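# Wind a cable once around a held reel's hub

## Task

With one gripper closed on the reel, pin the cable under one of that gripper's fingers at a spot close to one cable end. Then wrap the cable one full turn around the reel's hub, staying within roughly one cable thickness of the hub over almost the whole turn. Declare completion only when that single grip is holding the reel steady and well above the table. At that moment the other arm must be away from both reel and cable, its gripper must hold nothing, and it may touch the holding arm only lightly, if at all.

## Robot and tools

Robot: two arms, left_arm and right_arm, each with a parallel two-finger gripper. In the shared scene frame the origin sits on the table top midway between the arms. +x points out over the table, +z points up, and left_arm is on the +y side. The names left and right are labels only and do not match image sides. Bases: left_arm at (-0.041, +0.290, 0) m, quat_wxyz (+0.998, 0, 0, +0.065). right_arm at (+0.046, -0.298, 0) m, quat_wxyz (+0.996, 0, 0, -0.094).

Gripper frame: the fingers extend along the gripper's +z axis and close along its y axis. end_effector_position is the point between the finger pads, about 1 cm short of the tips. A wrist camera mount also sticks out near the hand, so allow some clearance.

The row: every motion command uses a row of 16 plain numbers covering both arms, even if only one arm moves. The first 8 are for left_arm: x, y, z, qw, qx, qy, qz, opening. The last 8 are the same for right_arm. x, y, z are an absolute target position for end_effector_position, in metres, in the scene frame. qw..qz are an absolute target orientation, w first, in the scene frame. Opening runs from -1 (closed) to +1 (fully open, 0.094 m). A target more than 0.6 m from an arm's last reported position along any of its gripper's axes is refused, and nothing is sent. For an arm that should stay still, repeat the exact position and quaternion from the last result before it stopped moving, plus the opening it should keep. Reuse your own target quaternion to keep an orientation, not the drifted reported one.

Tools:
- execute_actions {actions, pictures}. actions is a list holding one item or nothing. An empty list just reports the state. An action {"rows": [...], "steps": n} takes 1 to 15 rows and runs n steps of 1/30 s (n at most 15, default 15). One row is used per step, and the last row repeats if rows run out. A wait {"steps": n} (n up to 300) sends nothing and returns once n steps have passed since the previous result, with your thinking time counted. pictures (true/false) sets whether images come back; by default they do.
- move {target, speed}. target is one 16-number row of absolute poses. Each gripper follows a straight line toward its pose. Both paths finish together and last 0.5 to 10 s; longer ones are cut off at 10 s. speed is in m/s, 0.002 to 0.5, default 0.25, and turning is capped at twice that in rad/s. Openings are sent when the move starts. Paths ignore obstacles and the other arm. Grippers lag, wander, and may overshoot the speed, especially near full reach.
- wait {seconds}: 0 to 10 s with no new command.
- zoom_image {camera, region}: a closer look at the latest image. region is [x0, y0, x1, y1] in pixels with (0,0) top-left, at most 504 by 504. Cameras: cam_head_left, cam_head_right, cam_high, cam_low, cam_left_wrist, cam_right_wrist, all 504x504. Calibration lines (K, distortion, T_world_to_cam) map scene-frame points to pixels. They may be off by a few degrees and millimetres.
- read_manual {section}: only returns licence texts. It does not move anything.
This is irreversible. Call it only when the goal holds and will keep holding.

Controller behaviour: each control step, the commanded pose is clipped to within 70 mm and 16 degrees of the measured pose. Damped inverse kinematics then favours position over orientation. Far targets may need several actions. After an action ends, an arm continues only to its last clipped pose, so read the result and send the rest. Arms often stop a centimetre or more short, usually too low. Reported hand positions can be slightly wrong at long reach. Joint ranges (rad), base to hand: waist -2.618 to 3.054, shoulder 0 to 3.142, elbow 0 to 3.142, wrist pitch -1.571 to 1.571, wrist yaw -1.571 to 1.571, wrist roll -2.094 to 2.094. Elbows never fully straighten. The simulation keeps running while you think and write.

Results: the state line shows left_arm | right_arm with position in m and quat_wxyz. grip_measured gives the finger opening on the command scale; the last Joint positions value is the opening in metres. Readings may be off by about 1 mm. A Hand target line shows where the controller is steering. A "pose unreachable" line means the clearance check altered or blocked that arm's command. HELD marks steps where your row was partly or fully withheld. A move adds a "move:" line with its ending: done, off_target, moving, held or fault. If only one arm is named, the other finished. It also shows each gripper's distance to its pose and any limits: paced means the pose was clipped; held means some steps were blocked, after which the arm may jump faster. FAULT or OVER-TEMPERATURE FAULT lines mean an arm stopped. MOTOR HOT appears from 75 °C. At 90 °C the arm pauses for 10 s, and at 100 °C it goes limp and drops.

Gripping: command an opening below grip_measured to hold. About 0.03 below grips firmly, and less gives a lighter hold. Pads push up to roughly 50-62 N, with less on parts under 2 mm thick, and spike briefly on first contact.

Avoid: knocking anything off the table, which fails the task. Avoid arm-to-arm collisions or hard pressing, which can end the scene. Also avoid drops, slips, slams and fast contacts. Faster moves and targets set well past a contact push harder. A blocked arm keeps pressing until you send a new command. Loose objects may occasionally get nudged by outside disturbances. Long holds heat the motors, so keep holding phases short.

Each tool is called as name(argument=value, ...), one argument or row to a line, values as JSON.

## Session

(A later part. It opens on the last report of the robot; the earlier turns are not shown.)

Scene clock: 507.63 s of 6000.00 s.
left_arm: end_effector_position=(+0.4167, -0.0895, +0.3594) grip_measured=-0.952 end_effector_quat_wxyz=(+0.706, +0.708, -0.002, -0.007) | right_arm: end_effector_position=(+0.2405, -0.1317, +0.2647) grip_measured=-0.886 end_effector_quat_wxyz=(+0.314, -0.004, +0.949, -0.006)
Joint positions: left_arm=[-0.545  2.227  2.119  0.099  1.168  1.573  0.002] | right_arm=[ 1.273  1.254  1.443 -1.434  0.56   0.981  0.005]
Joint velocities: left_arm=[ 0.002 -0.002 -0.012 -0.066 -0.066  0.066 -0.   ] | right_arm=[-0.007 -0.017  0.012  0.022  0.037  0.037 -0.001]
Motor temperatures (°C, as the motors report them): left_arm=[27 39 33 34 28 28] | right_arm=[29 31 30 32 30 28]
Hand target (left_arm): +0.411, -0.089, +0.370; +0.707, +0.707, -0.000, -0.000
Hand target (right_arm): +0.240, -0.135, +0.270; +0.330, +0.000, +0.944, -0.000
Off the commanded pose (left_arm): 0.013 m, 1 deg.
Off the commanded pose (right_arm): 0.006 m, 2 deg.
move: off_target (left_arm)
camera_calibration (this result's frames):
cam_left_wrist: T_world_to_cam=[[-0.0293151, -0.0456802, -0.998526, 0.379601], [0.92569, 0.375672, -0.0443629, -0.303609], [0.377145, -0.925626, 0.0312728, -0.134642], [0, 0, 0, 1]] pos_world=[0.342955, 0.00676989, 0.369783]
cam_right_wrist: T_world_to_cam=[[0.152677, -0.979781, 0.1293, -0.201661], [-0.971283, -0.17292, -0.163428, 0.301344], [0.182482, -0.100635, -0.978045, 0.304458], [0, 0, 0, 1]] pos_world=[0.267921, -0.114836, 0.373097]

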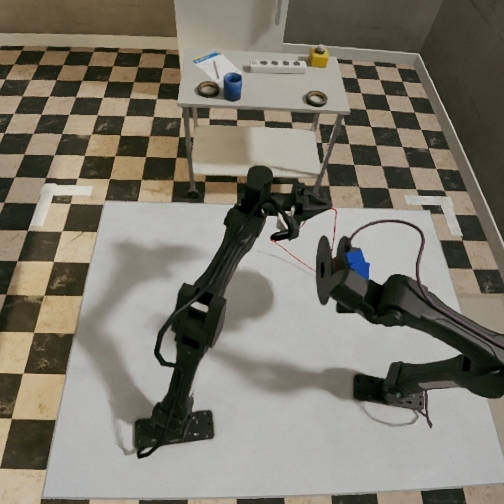

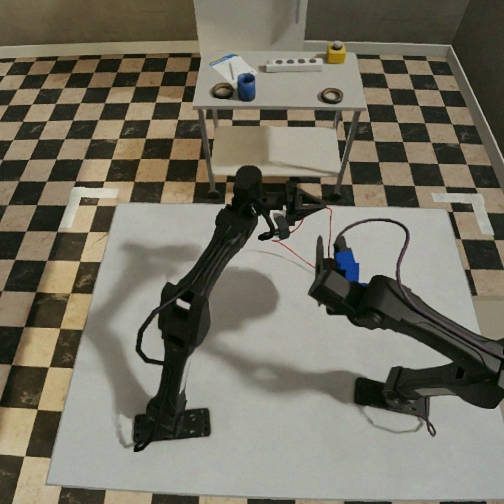

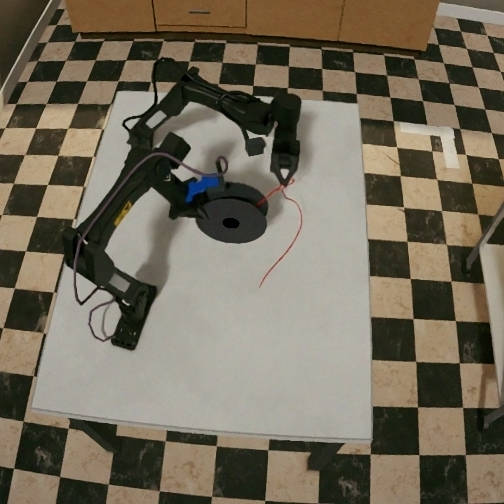

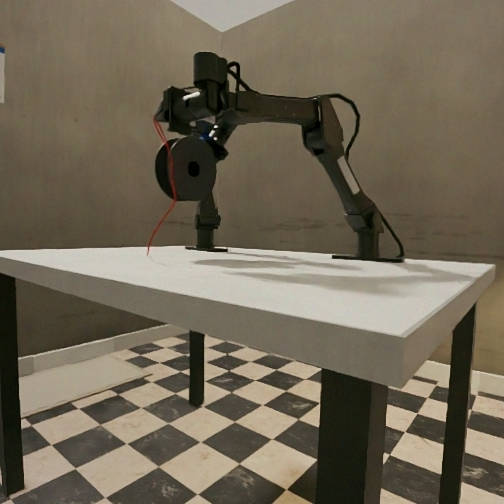

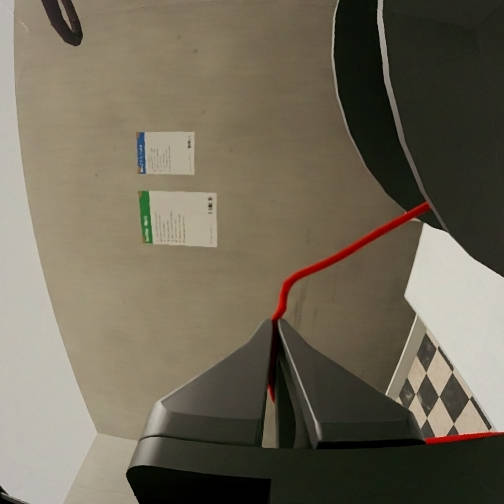

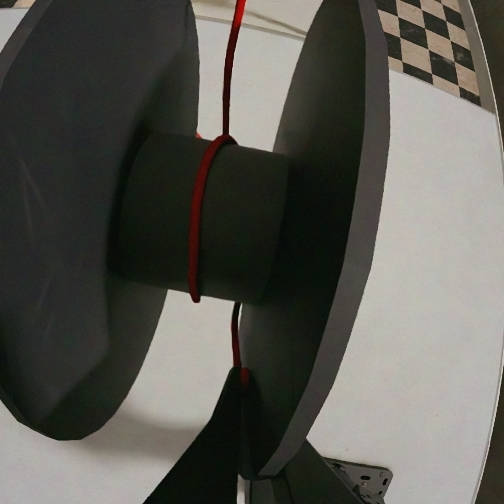

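move(
  target=[0.34,-0.04,0.365,0.7,0.7,0,0,-0.985,0.24,-0.135,0.27,0.33,0,0.944,0,-0.94],
  speed=0.05,
)

move(
  target=[0.265,-0.03,0.345,0.7,0.7,0,0,-0.985,0.24,-0.135,0.27,0.33,0,0.944,0,-0.94],
  speed=0.05,
)

move(
  target=[0.21,-0.03,0.28,0.7,0.7,0,0,-0.985,0.24,-0.135,0.27,0.33,0,0.944,0,-0.94],
  speed=0.05,
)

Scene clock: 516.93 s of 6000.00 s.
left_arm: end_effector_position=(+0.3462, -0.0458, +0.3566) grip_measured=-0.952 end_effector_quat_wxyz=(+0.704, +0.711, +0.005, -0.006) | right_arm: end_effector_position=(+0.2379, -0.1297, +0.2633) grip_measured=-0.886 end_effector_quat_wxyz=(+0.308, -0.007, +0.951, -0.002)
Joint positions: left_arm=[-0.519  1.861  1.576  0.259  1.184  1.579  0.002] | right_arm=[ 1.277  1.254  1.443 -1.435  0.545  0.981  0.005]
Joint velocities: left_arm=[ 0.017  0.002 -0.012 -0.007 -0.007  0.066 -0.   ] | right_arm=[-0.002 -0.022  0.002  0.066 -0.081 -0.081 -0.   ]
Motor temperatures (°C, as the motors report them): left_arm=[27 40 32 34 28 28] | right_arm=[29 31 30 32 30 28]
Hand target (left_arm): +0.341, -0.039, +0.366; +0.707, +0.707, -0.000, +0.000
Hand target (right_arm): +0.240, -0.135, +0.270; +0.329, +0.000, +0.944, -0.000
Off the commanded pose (left_arm): 0.012 m, 1 deg.
Off the commanded pose (right_arm): 0.009 m, 3 deg.
move: off_target (left_arm, right_arm)
camera_calibration (this result's frames):
cam_left_wrist: T_world_to_cam=[[-0.0372029, -0.0399185, -0.99851, 0.37978], [0.921395, 0.385431, -0.0497385, -0.250999], [0.386842, -0.921873, 0.0224416, -0.0675349], [0, 0, 0, 1]] pos_world=[0.271523, 0.0496443, 0.368245]
cam_right_wrist: T_world_to_cam=[[0.16288, -0.979088, 0.121888, -0.199563], [-0.971873, -0.18051, -0.151259, 0.294844], [0.170098, -0.0938227, -0.980951, 0.308297], [0, 0, 0, 1]] pos_world=[0.266614, -0.113242, 0.371347]

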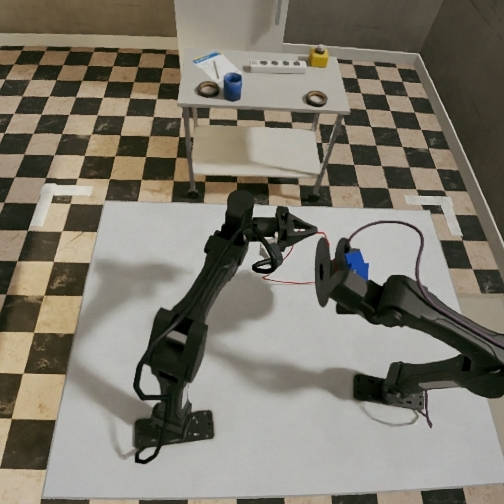

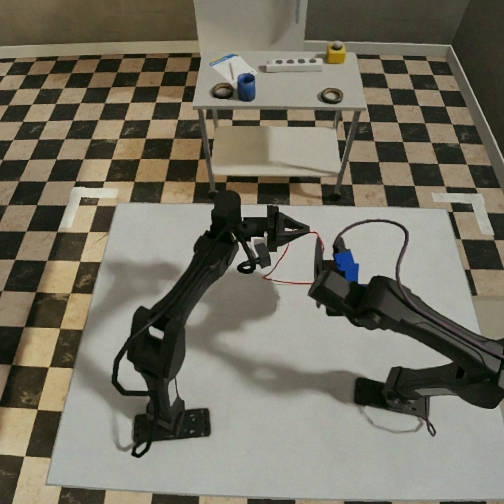

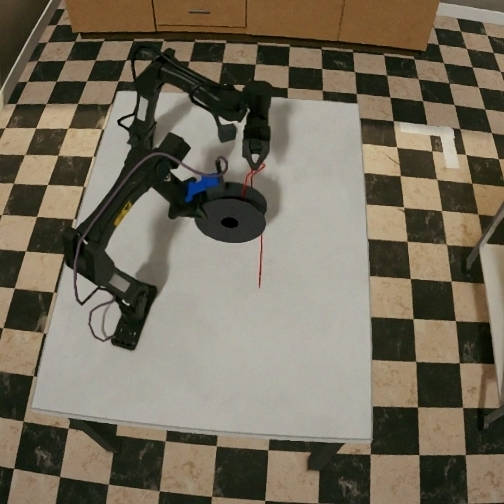

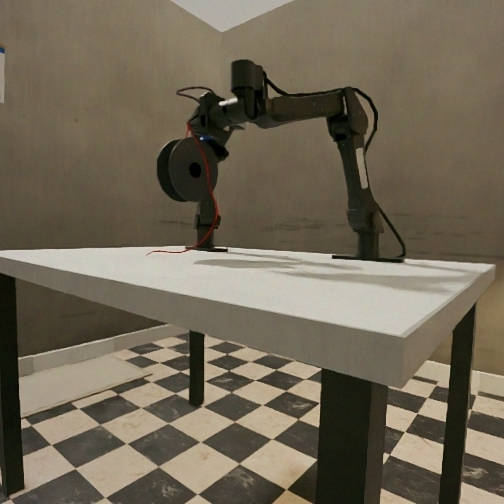

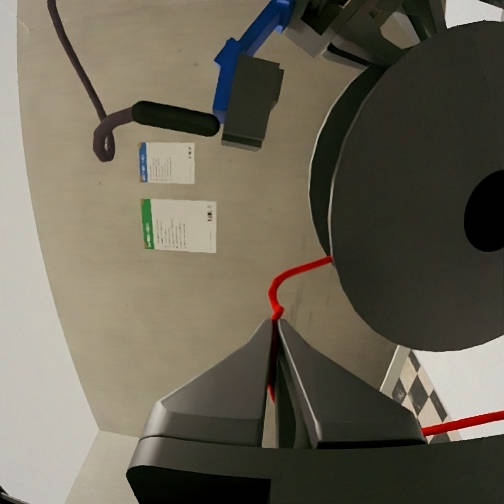

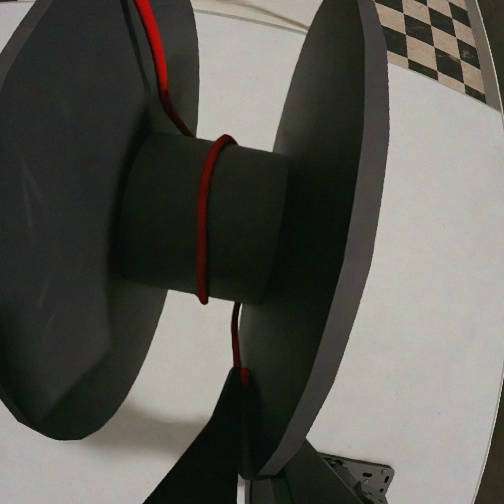

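Scene clock: 518.87 s of 6000.00 s.
left_arm: end_effector_position=(+0.2794, -0.0297, +0.3370) grip_measured=-0.952 end_effector_quat_wxyz=(+0.703, +0.711, +0.016, +0.004) | right_arm: end_effector_position=(+0.2332, -0.1263, +0.2615) grip_measured=-0.886 end_effector_quat_wxyz=(+0.300, -0.022, +0.954, +0.001)
Joint positions: left_arm=[-0.555  1.593  1.189  0.375  1.117  1.581  0.002] | right_arm=[ 1.29   1.254  1.443 -1.439  0.528  0.968  0.005]
Joint velocities: left_arm=[ 0.002  0.022 -0.032 -0.037 -0.022 -0.037 -0.   ] | right_arm=[-0.017 -0.007 -0.002 -0.022 -0.022  0.022 -0.001]
Motor temperatures (°C, as the motors report them): left_arm=[27 40 32 34 28 28] | right_arm=[29 30 30 32 30 28]
Hand target (left_arm): +0.266, -0.029, +0.345; +0.707, +0.707, -0.000, +0.000
Hand target (right_arm): +0.239, -0.135, +0.270; +0.329, +0.000, +0.944, +0.000
Off the commanded pose (left_arm): 0.016 m, 2 deg.
Off the commanded pose (right_arm): 0.014 m, 4 deg.
move: off_target (left_arm, right_arm)
camera_calibration (this result's frames):
cam_left_wrist: T_world_to_cam=[[-0.0372698, -0.0379908, -0.998583, 0.358428], [0.908998, 0.41383, -0.0496703, -0.192419], [0.415131, -0.909561, 0.0191102, -0.0327853], [0, 0, 0, 1]] pos_world=[0.201878, 0.0634257, 0.348989]
cam_right_wrist: T_world_to_cam=[[0.193301, -0.973507, 0.122145, -0.201685], [-0.968552, -0.209214, -0.134669, 0.281851], [0.156655, -0.0922719, -0.983334, 0.311626], [0, 0, 0, 1]] pos_world=[0.263156, -0.10862, 0.369023]

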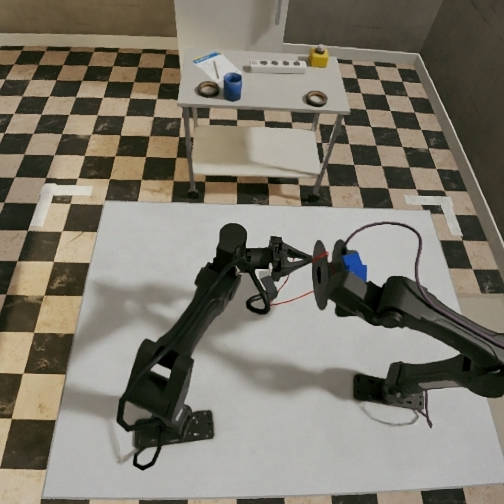

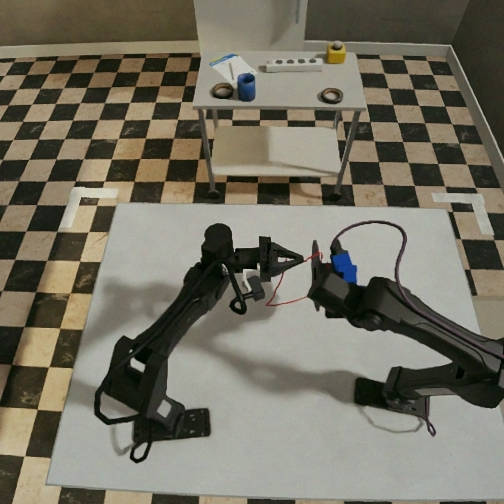

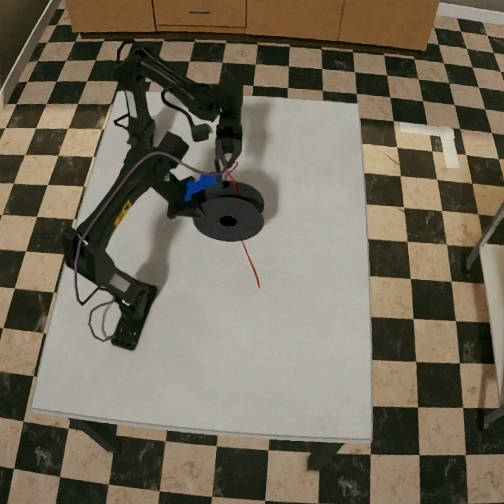

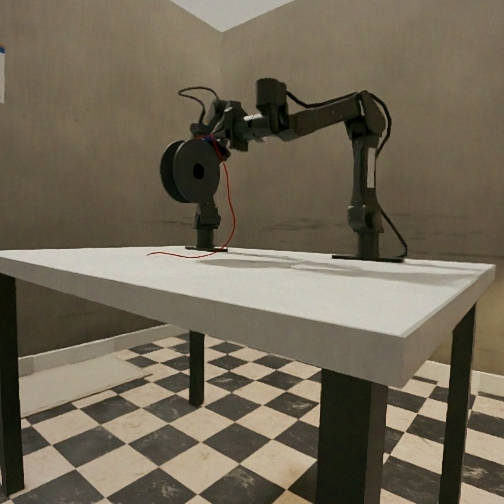

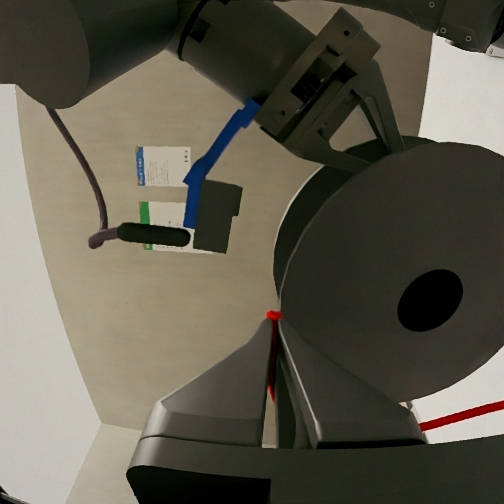

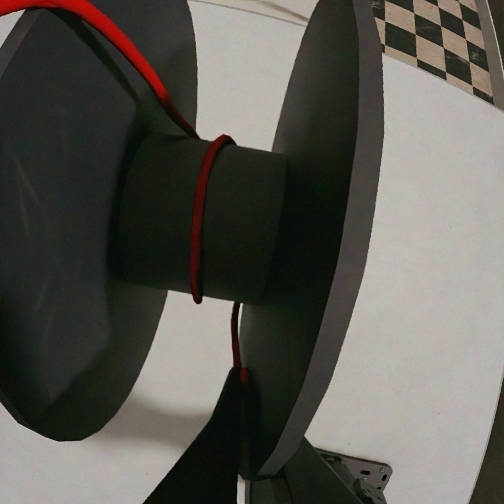

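Scene clock: 520.93 s of 6000.00 s.
left_arm: end_effector_position=(+0.2417, -0.0267, +0.2919) grip_measured=-0.952 end_effector_quat_wxyz=(+0.714, +0.697, +0.023, +0.057) | right_arm: end_effector_position=(+0.2147, -0.1247, +0.2481) grip_measured=-0.884 end_effector_quat_wxyz=(+0.258, -0.069, +0.964, -0.007)
Joint positions: left_arm=[-0.622  1.473  0.836  0.683  0.966  1.579  0.002] | right_arm=[ 1.315  1.254  1.426 -1.479  0.455  0.922  0.005]
Joint velocities: left_arm=[-0.017 -0.007 -0.002  0.007 -0.022 -0.007  0.001] | right_arm=[-0.017  0.007  0.002  0.022 -0.022 -0.095 -0.   ]
Motor temperatures (°C, as the motors report them): left_arm=[27 39 32 34 28 28] | right_arm=[29 30 30 32 30 28]
Hand target (left_arm): +0.212, -0.029, +0.281; +0.708, +0.707, +0.001, +0.000
Hand target (right_arm): +0.236, -0.136, +0.271; +0.327, +0.000, +0.945, +0.002
Off the commanded pose (left_arm): 0.034 m, 7 deg.
Off the commanded pose (right_arm): 0.035 m, 12 deg.
move: off_target (left_arm, right_arm)
camera_calibration (this result's frames):
cam_left_wrist: T_world_to_cam=[[0.0323749, -0.0727725, -0.996823, 0.293826], [0.873143, 0.48741, -0.00722504, -0.163375], [0.486387, -0.870135, 0.0793206, -0.0473265], [0, 0, 0, 1]] pos_world=[0.156157, 0.0598328, 0.295466]
cam_right_wrist: T_world_to_cam=[[0.28658, -0.947115, 0.144378, -0.217188], [-0.954649, -0.294999, -0.0402706, 0.225398], [0.0807323, -0.12629, -0.988703, 0.314895], [0, 0, 0, 1]] pos_world=[0.251995, -0.0994421, 0.351772]

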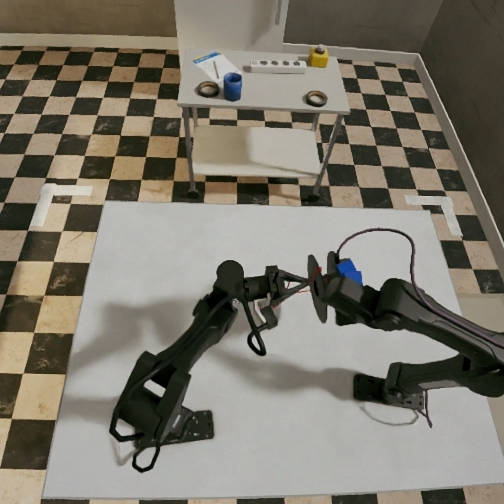

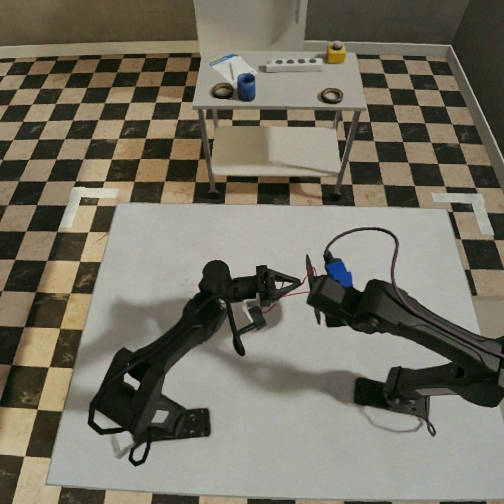

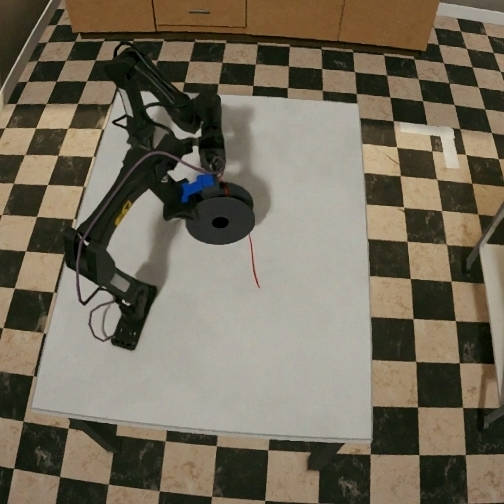

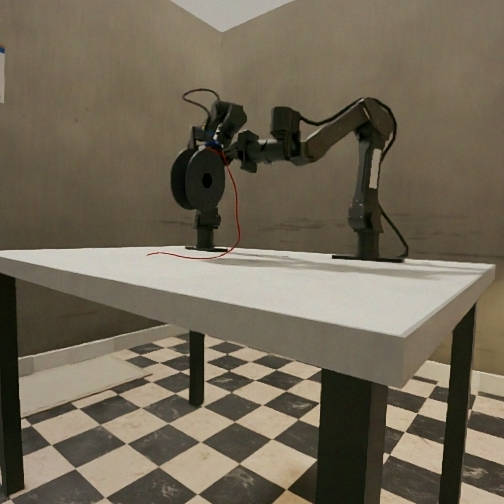

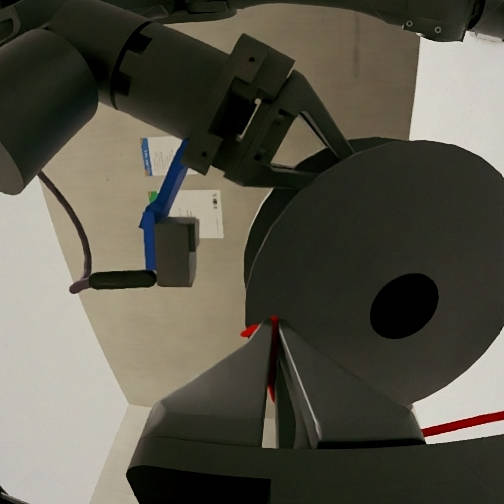

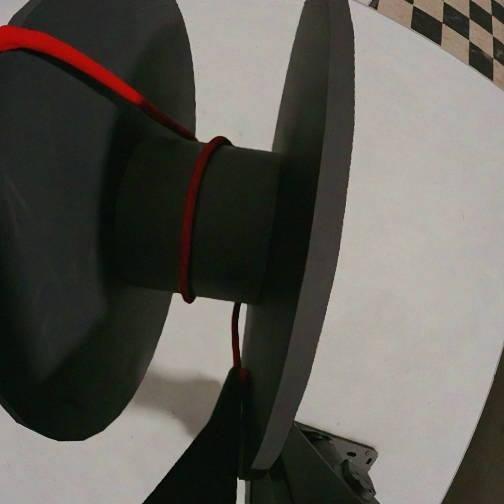

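Cable hooked over the top of the rim with high friction; it should stay. Release.

move(
  target=[0.265,-0.03,0.31,0.7,0.7,0,0,-0.985,0.24,-0.135,0.27,0.33,0,0.944,0,-0.94],
  speed=0.04,
)

move(
  target=[0.265,-0.025,0.31,0.7,0.7,0,0,-0.5,0.24,-0.135,0.27,0.33,0,0.944,0,-0.94],
  speed=0.04,
)

move(
  target=[0.28,0.12,0.31,0.7,0.7,0,0,-0.5,0.25,-0.14,0.3,0.33,0,0.944,0,-0.94],
  speed=0.08,
)

Scene clock: 527.93 s of 6000.00 s.
left_arm: end_effector_position=(+0.2634, -0.0312, +0.3081) grip_measured=-0.952 end_effector_quat_wxyz=(+0.710, +0.704, -0.000, +0.016) | right_arm: end_effector_position=(+0.2252, -0.1280, +0.2539) grip_measured=-0.884 end_effector_quat_wxyz=(+0.286, -0.039, +0.957, -0.011)
Joint positions: left_arm=[-0.578  1.578  1.025  0.574  1.101  1.575  0.002] | right_arm=[ 1.309  1.254  1.426 -1.463  0.516  0.965  0.005]
Joint velocities: left_arm=[-0.002  0.002 -0.012 -0.066 -0.037 -0.037  0.   ] | right_arm=[-0.007 -0.017 -0.002 -0.007 -0.007  0.022  0.001]
Motor temperatures (°C, as the motors report them): left_arm=[27 37 32 34 28 28] | right_arm=[29 30 30 32 31 28]
Hand target (left_arm): +0.265, -0.030, +0.310; +0.708, +0.706, +0.000, +0.000
Hand target (right_arm): +0.238, -0.136, +0.270; +0.329, +0.001, +0.944, -0.001
Off the commanded pose (left_arm): 0.003 m, 2 deg.
Off the commanded pose (right_arm): 0.023 m, 7 deg.
move: off_target (right_arm)
camera_calibration (this result's frames):
cam_left_wrist: T_world_to_cam=[[0.0023026, -0.0592158, -0.998243, 0.317787], [0.913087, 0.407169, -0.0220471, -0.188481], [0.407759, -0.911431, 0.0550067, -0.0361575], [0, 0, 0, 1]] pos_world=[0.186111, 0.0626064, 0.315062]
cam_right_wrist: T_world_to_cam=[[0.221495, -0.963819, 0.148304, -0.212596], [-0.966246, -0.237434, -0.0999665, 0.259835], [0.131562, -0.121156, -0.983876, 0.307365], [0, 0, 0, 1]] pos_world=[0.257716, -0.105971, 0.359913]

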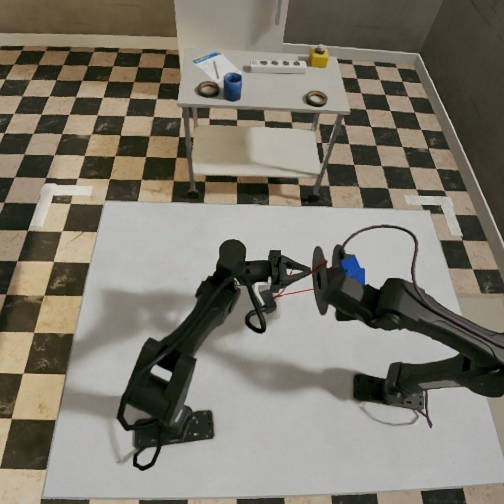

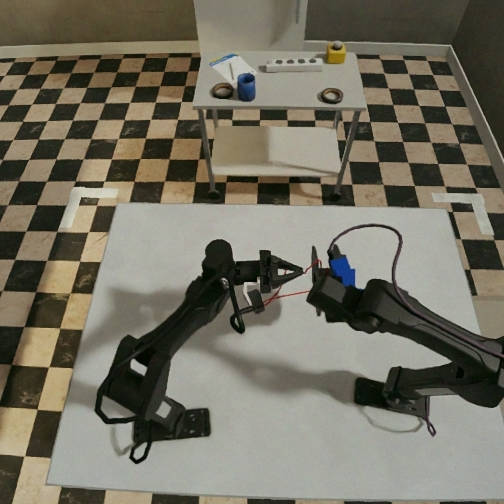

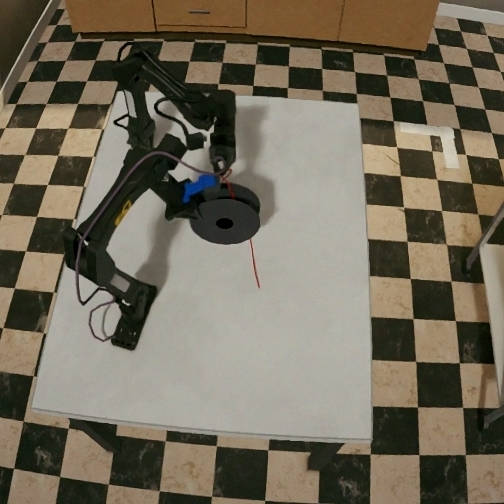

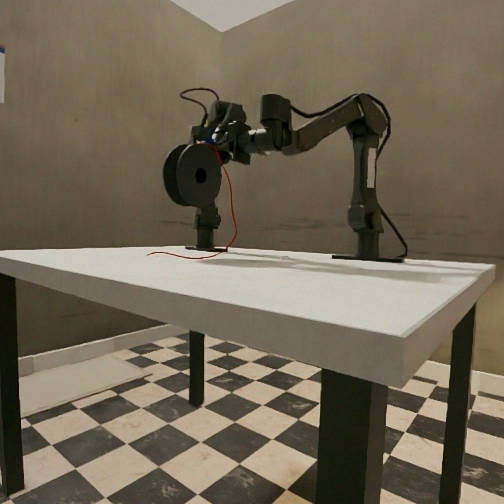

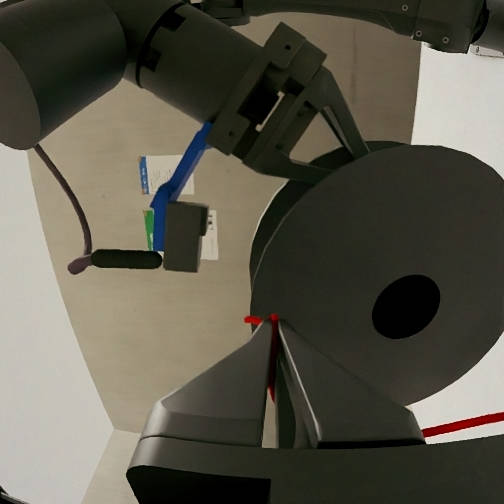

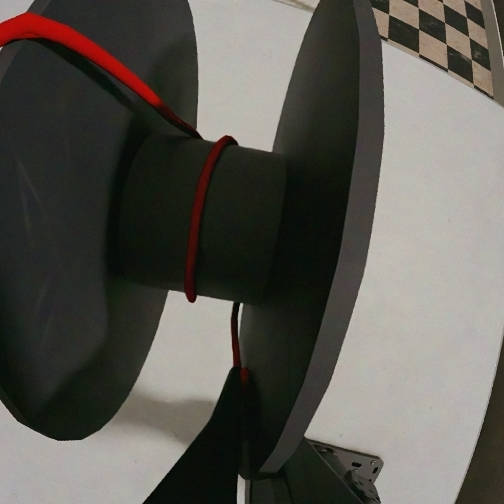

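Scene clock: 529.70 s of 6000.00 s.
left_arm: end_effector_position=(+0.2611, -0.0269, +0.3057) grip_measured=-0.503 end_effector_quat_wxyz=(+0.708, +0.706, -0.004, +0.002) | right_arm: end_effector_position=(+0.2306, -0.1314, +0.2564) grip_measured=-0.884 end_effector_quat_wxyz=(+0.297, -0.022, +0.954, -0.015)
Joint positions: left_arm=[-0.563  1.578  1.025  0.558  1.14   1.575  0.023] | right_arm=[ 1.299  1.254  1.426 -1.459  0.541  0.984  0.005]
Joint velocities: left_arm=[-0.012 -0.002  0.017 -0.037 -0.051 -0.022 -0.001] | right_arm=[ 0.002 -0.002 -0.002  0.037  0.081  0.007 -0.001]
Motor temperatures (°C, as the motors report them): left_arm=[27 37 32 34 28 28] | right_arm=[29 30 30 32 31 28]
Hand target (left_arm): +0.265, -0.025, +0.310; +0.708, +0.707, +0.000, +0.000
Hand target (right_arm): +0.239, -0.136, +0.270; +0.330, +0.001, +0.944, -0.001
Off the commanded pose (left_arm): 0.006 m, 1 deg.
Off the commanded pose (right_arm): 0.017 m, 5 deg.
move: off_target (right_arm)
camera_calibration (this result's frames):
cam_left_wrist: T_world_to_cam=[[-0.0129807, -0.051962, -0.998565, 0.319938], [0.922526, 0.384605, -0.0320059, -0.188164], [0.385716, -0.921618, 0.0429439, -0.0219718], [0, 0, 0, 1]] pos_world=[0.186214, 0.0687439, 0.3144]
cam_right_wrist: T_world_to_cam=[[0.185793, -0.971072, 0.150001, -0.21061], [-0.970925, -0.204887, -0.123795, 0.275896], [0.150947, -0.12264, -0.980905, 0.303222], [0, 0, 0, 1]] pos_world=[0.261234, -0.110803, 0.363179]

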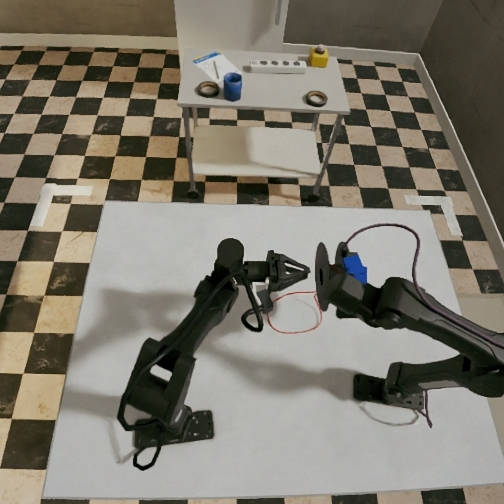

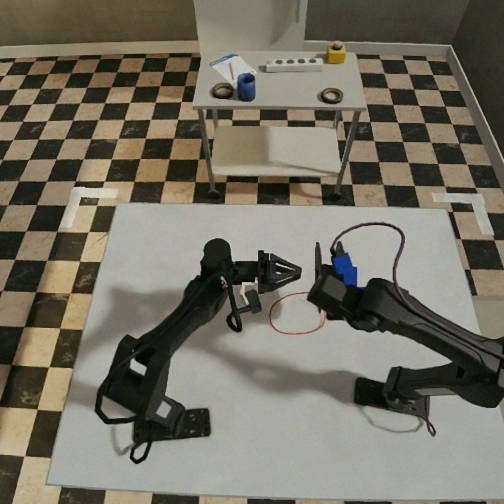

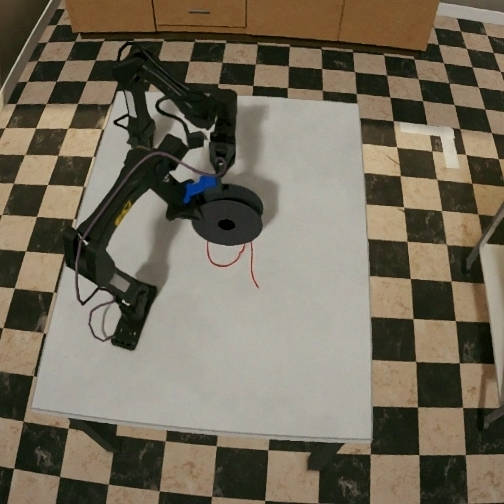

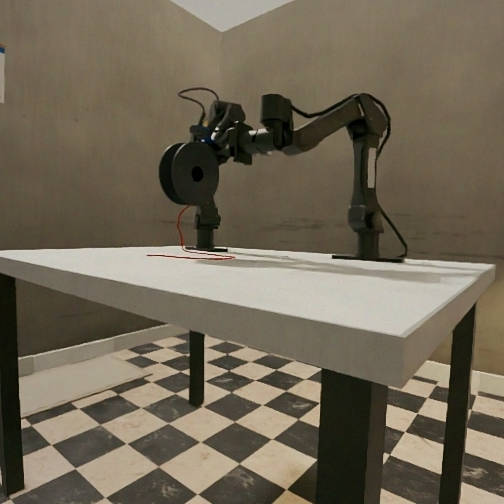

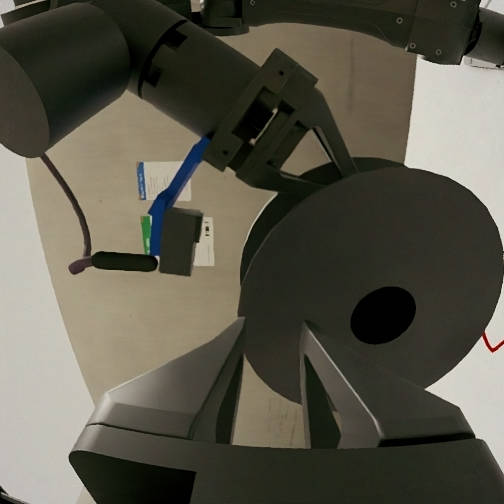

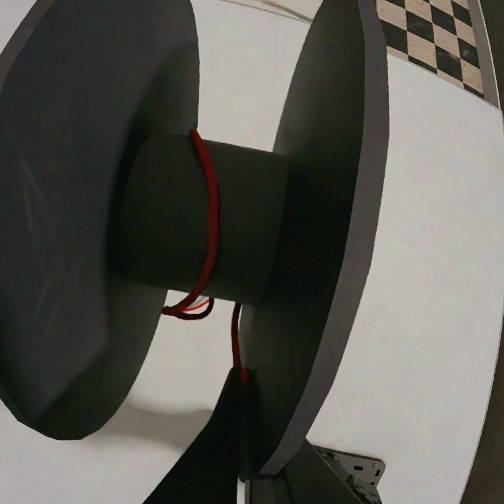

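Scene clock: 531.93 s of 6000.00 s.
left_arm: end_effector_position=(+0.2874, +0.1182, +0.3057) grip_measured=-0.503 end_effector_quat_wxyz=(+0.707, +0.707, +0.005, +0.005) | right_arm: end_effector_position=(+0.2397, -0.1390, +0.2869) grip_measured=-0.884 end_effector_quat_wxyz=(+0.305, -0.011, +0.952, -0.001)
Joint positions: left_arm=[-0.113  1.552  1.     0.558  1.574  1.565  0.023] | right_arm=[ 1.238  1.266  1.556 -1.515  0.525  0.932  0.005]
Joint velocities: left_arm=[-0.007 -0.012 -0.007 -0.051  0.037 -0.022  0.001] | right_arm=[ 0.012 -0.002  0.007  0.007 -0.022 -0.066 -0.001]
Motor temperatures (°C, as the motors report them): left_arm=[27 37 32 34 28 28] | right_arm=[29 30 30 31 31 28]
Hand target (left_arm): +0.283, +0.120, +0.310; +0.707, +0.707, +0.004, +0.004
Hand target (right_arm): +0.249, -0.141, +0.300; +0.331, +0.001, +0.944, -0.001
Off the commanded pose (left_arm): 0.009 m, 1 deg.
Off the commanded pose (right_arm): 0.017 m, 3 deg.
joint sent to its limit (left arm) — the command would take joint 5 (wrist yaw) past its upper limit, so that joint was sent only as far as its limit.
move: off_target (right_arm)
camera_calibration (this result's frames):
cam_left_wrist: T_world_to_cam=[[-0.0208162, -0.0500636, -0.998529, 0.329758], [0.915786, 0.399756, -0.0391339, -0.265988], [0.401127, -0.915253, 0.0375261, 0.0980949], [0, 0, 0, 1]] pos_world=[0.211104, 0.212621, 0.315183]
cam_right_wrist: T_world_to_cam=[[0.171386, -0.977681, 0.121522, -0.213549], [-0.971269, -0.188344, -0.145476, 0.295616], [0.165117, -0.0930985, -0.98187, 0.331827], [0, 0, 0, 1]] pos_world=[0.268932, -0.122213, 0.394767]

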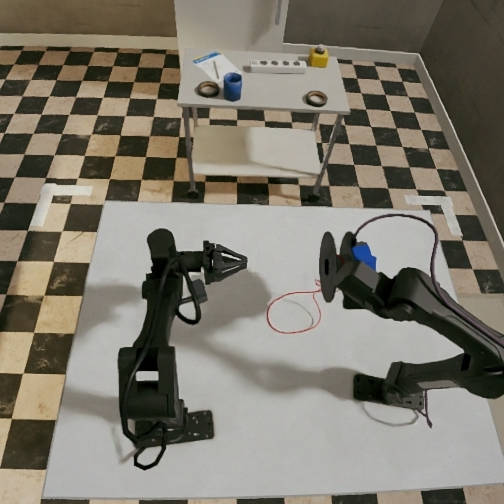

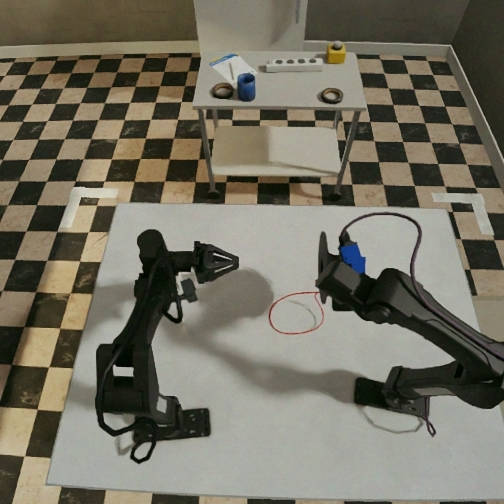

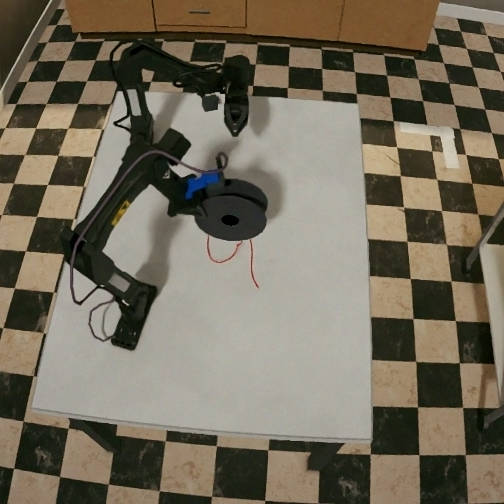

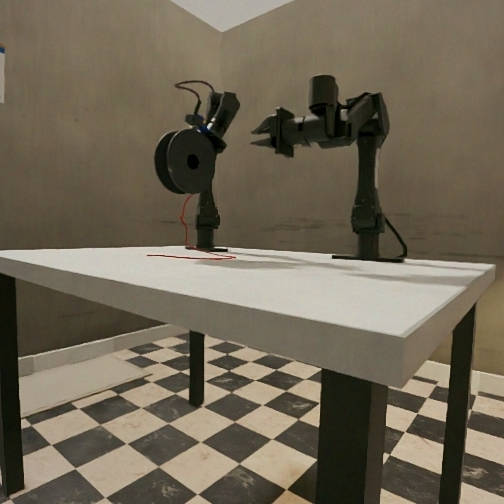

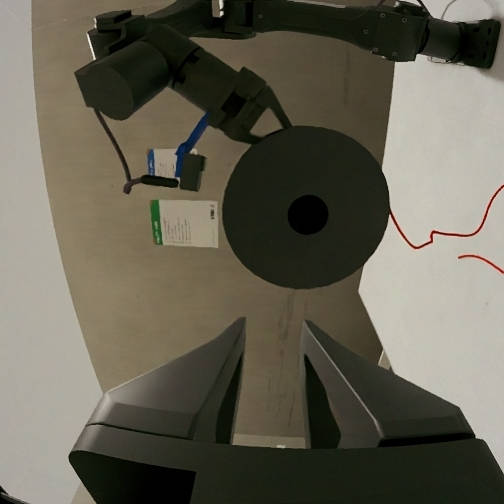

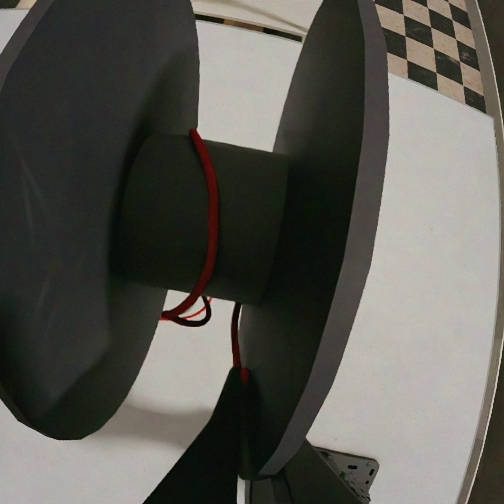

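move(
  target=[0.25,0.2,0.28,0.6,0.6,0.35,-0.35,0.2,0.4,-0.2,0.28,-0.12,0,0.993,0,-0.94],
  speed=0.1,
)

Scene clock: 541.27 s of 6000.00 s.
left_arm: end_effector_position=(+0.2573, +0.1990, +0.2808) grip_measured=+0.197 end_effector_quat_wxyz=(+0.661, +0.554, +0.439, -0.253) | right_arm: end_effector_position=(+0.3961, -0.2005, +0.2713) grip_measured=-0.884 end_effector_quat_wxyz=(+0.146, +0.008, +0.988, +0.056)
Joint positions: left_arm=[0.179 1.296 0.745 0.335 1.577 0.751 0.056] | right_arm=[ 0.442  1.763  2.063 -1.558 -0.033  0.274  0.005]
Joint velocities: left_arm=[-0.002 -0.017  0.002  0.007  0.022 -0.007 -0.001] | right_arm=[ 0.002 -0.022  0.012 -0.051  0.007 -0.081 -0.001]
Motor temperatures (°C, as the motors report them): left_arm=[27 36 32 34 28 28] | right_arm=[29 30 31 31 30 28]
Hand target (left_arm): +0.252, +0.200, +0.281; +0.659, +0.549, +0.444, -0.258
Hand target (right_arm): +0.400, -0.200, +0.281; +0.160, +0.006, +0.985, +0.065
Off the commanded pose (left_arm): 0.007 m, 17 deg; orientation clipped at the last step of the last action.
Off the commanded pose (right_arm): 0.010 m, 31 deg; orientation clipped at the last step of the last action.
joint sent to its limit (left arm) — the command would take joint 5 (wrist yaw) past its upper limit, so that joint was sent only as far as its limit.
joint sent to its limit (right arm) — the command would take joint 4 (wrist pitch) past its lower limit, so that joint was sent only as far as its limit.
move: off_target (left_arm, right_arm); limits=paced
camera_calibration (this result's frames):
cam_left_wrist: T_world_to_cam=[[-0.81539, -0.307875, -0.490258, 0.421389], [0.300846, 0.498176, -0.813211, 0.0843551], [0.494602, -0.810576, -0.313585, 0.238678], [0, 0, 0, 1]] pos_world=[0.200167, 0.281178, 0.350033]
cam_right_wrist: T_world_to_cam=[[0.18048, -0.982133, -0.0532992, -0.255628], [-0.970574, -0.186615, 0.152187, 0.353], [-0.159414, 0.0242641, -0.986914, 0.438396], [0, 0, 0, 1]] pos_world=[0.458635, -0.195823, 0.365312]

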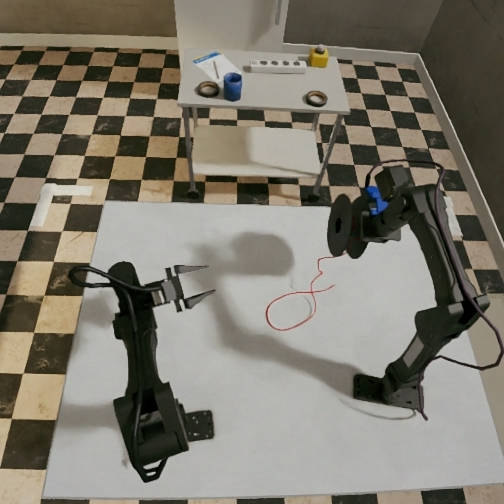

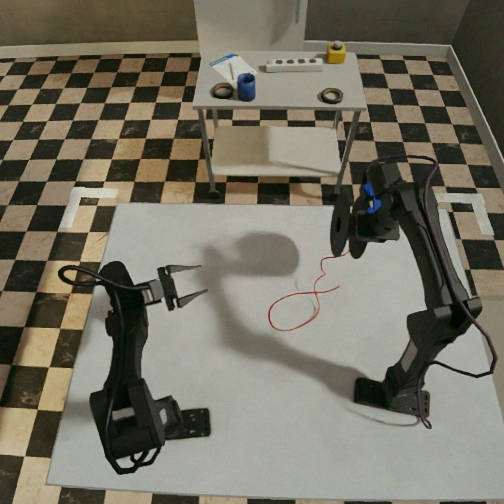

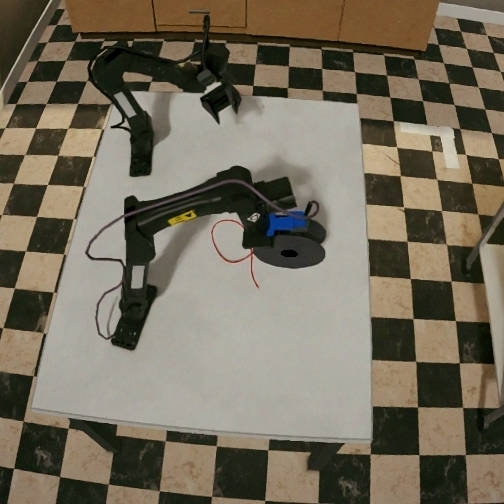

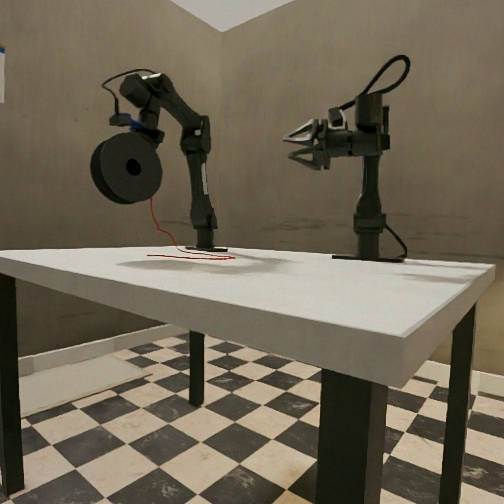

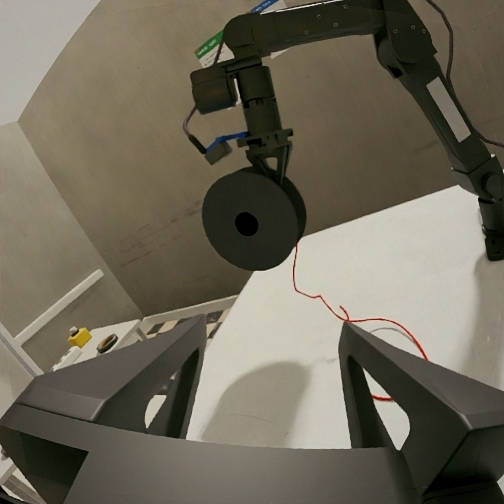

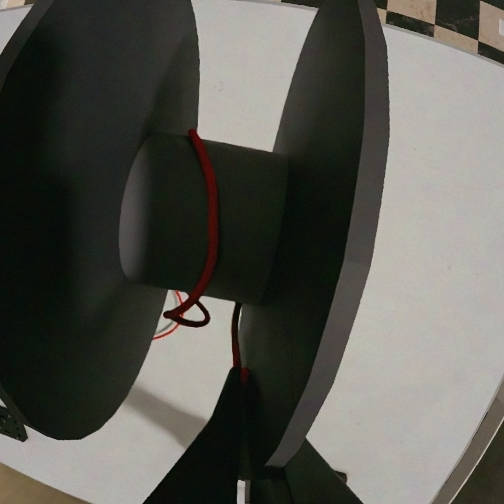

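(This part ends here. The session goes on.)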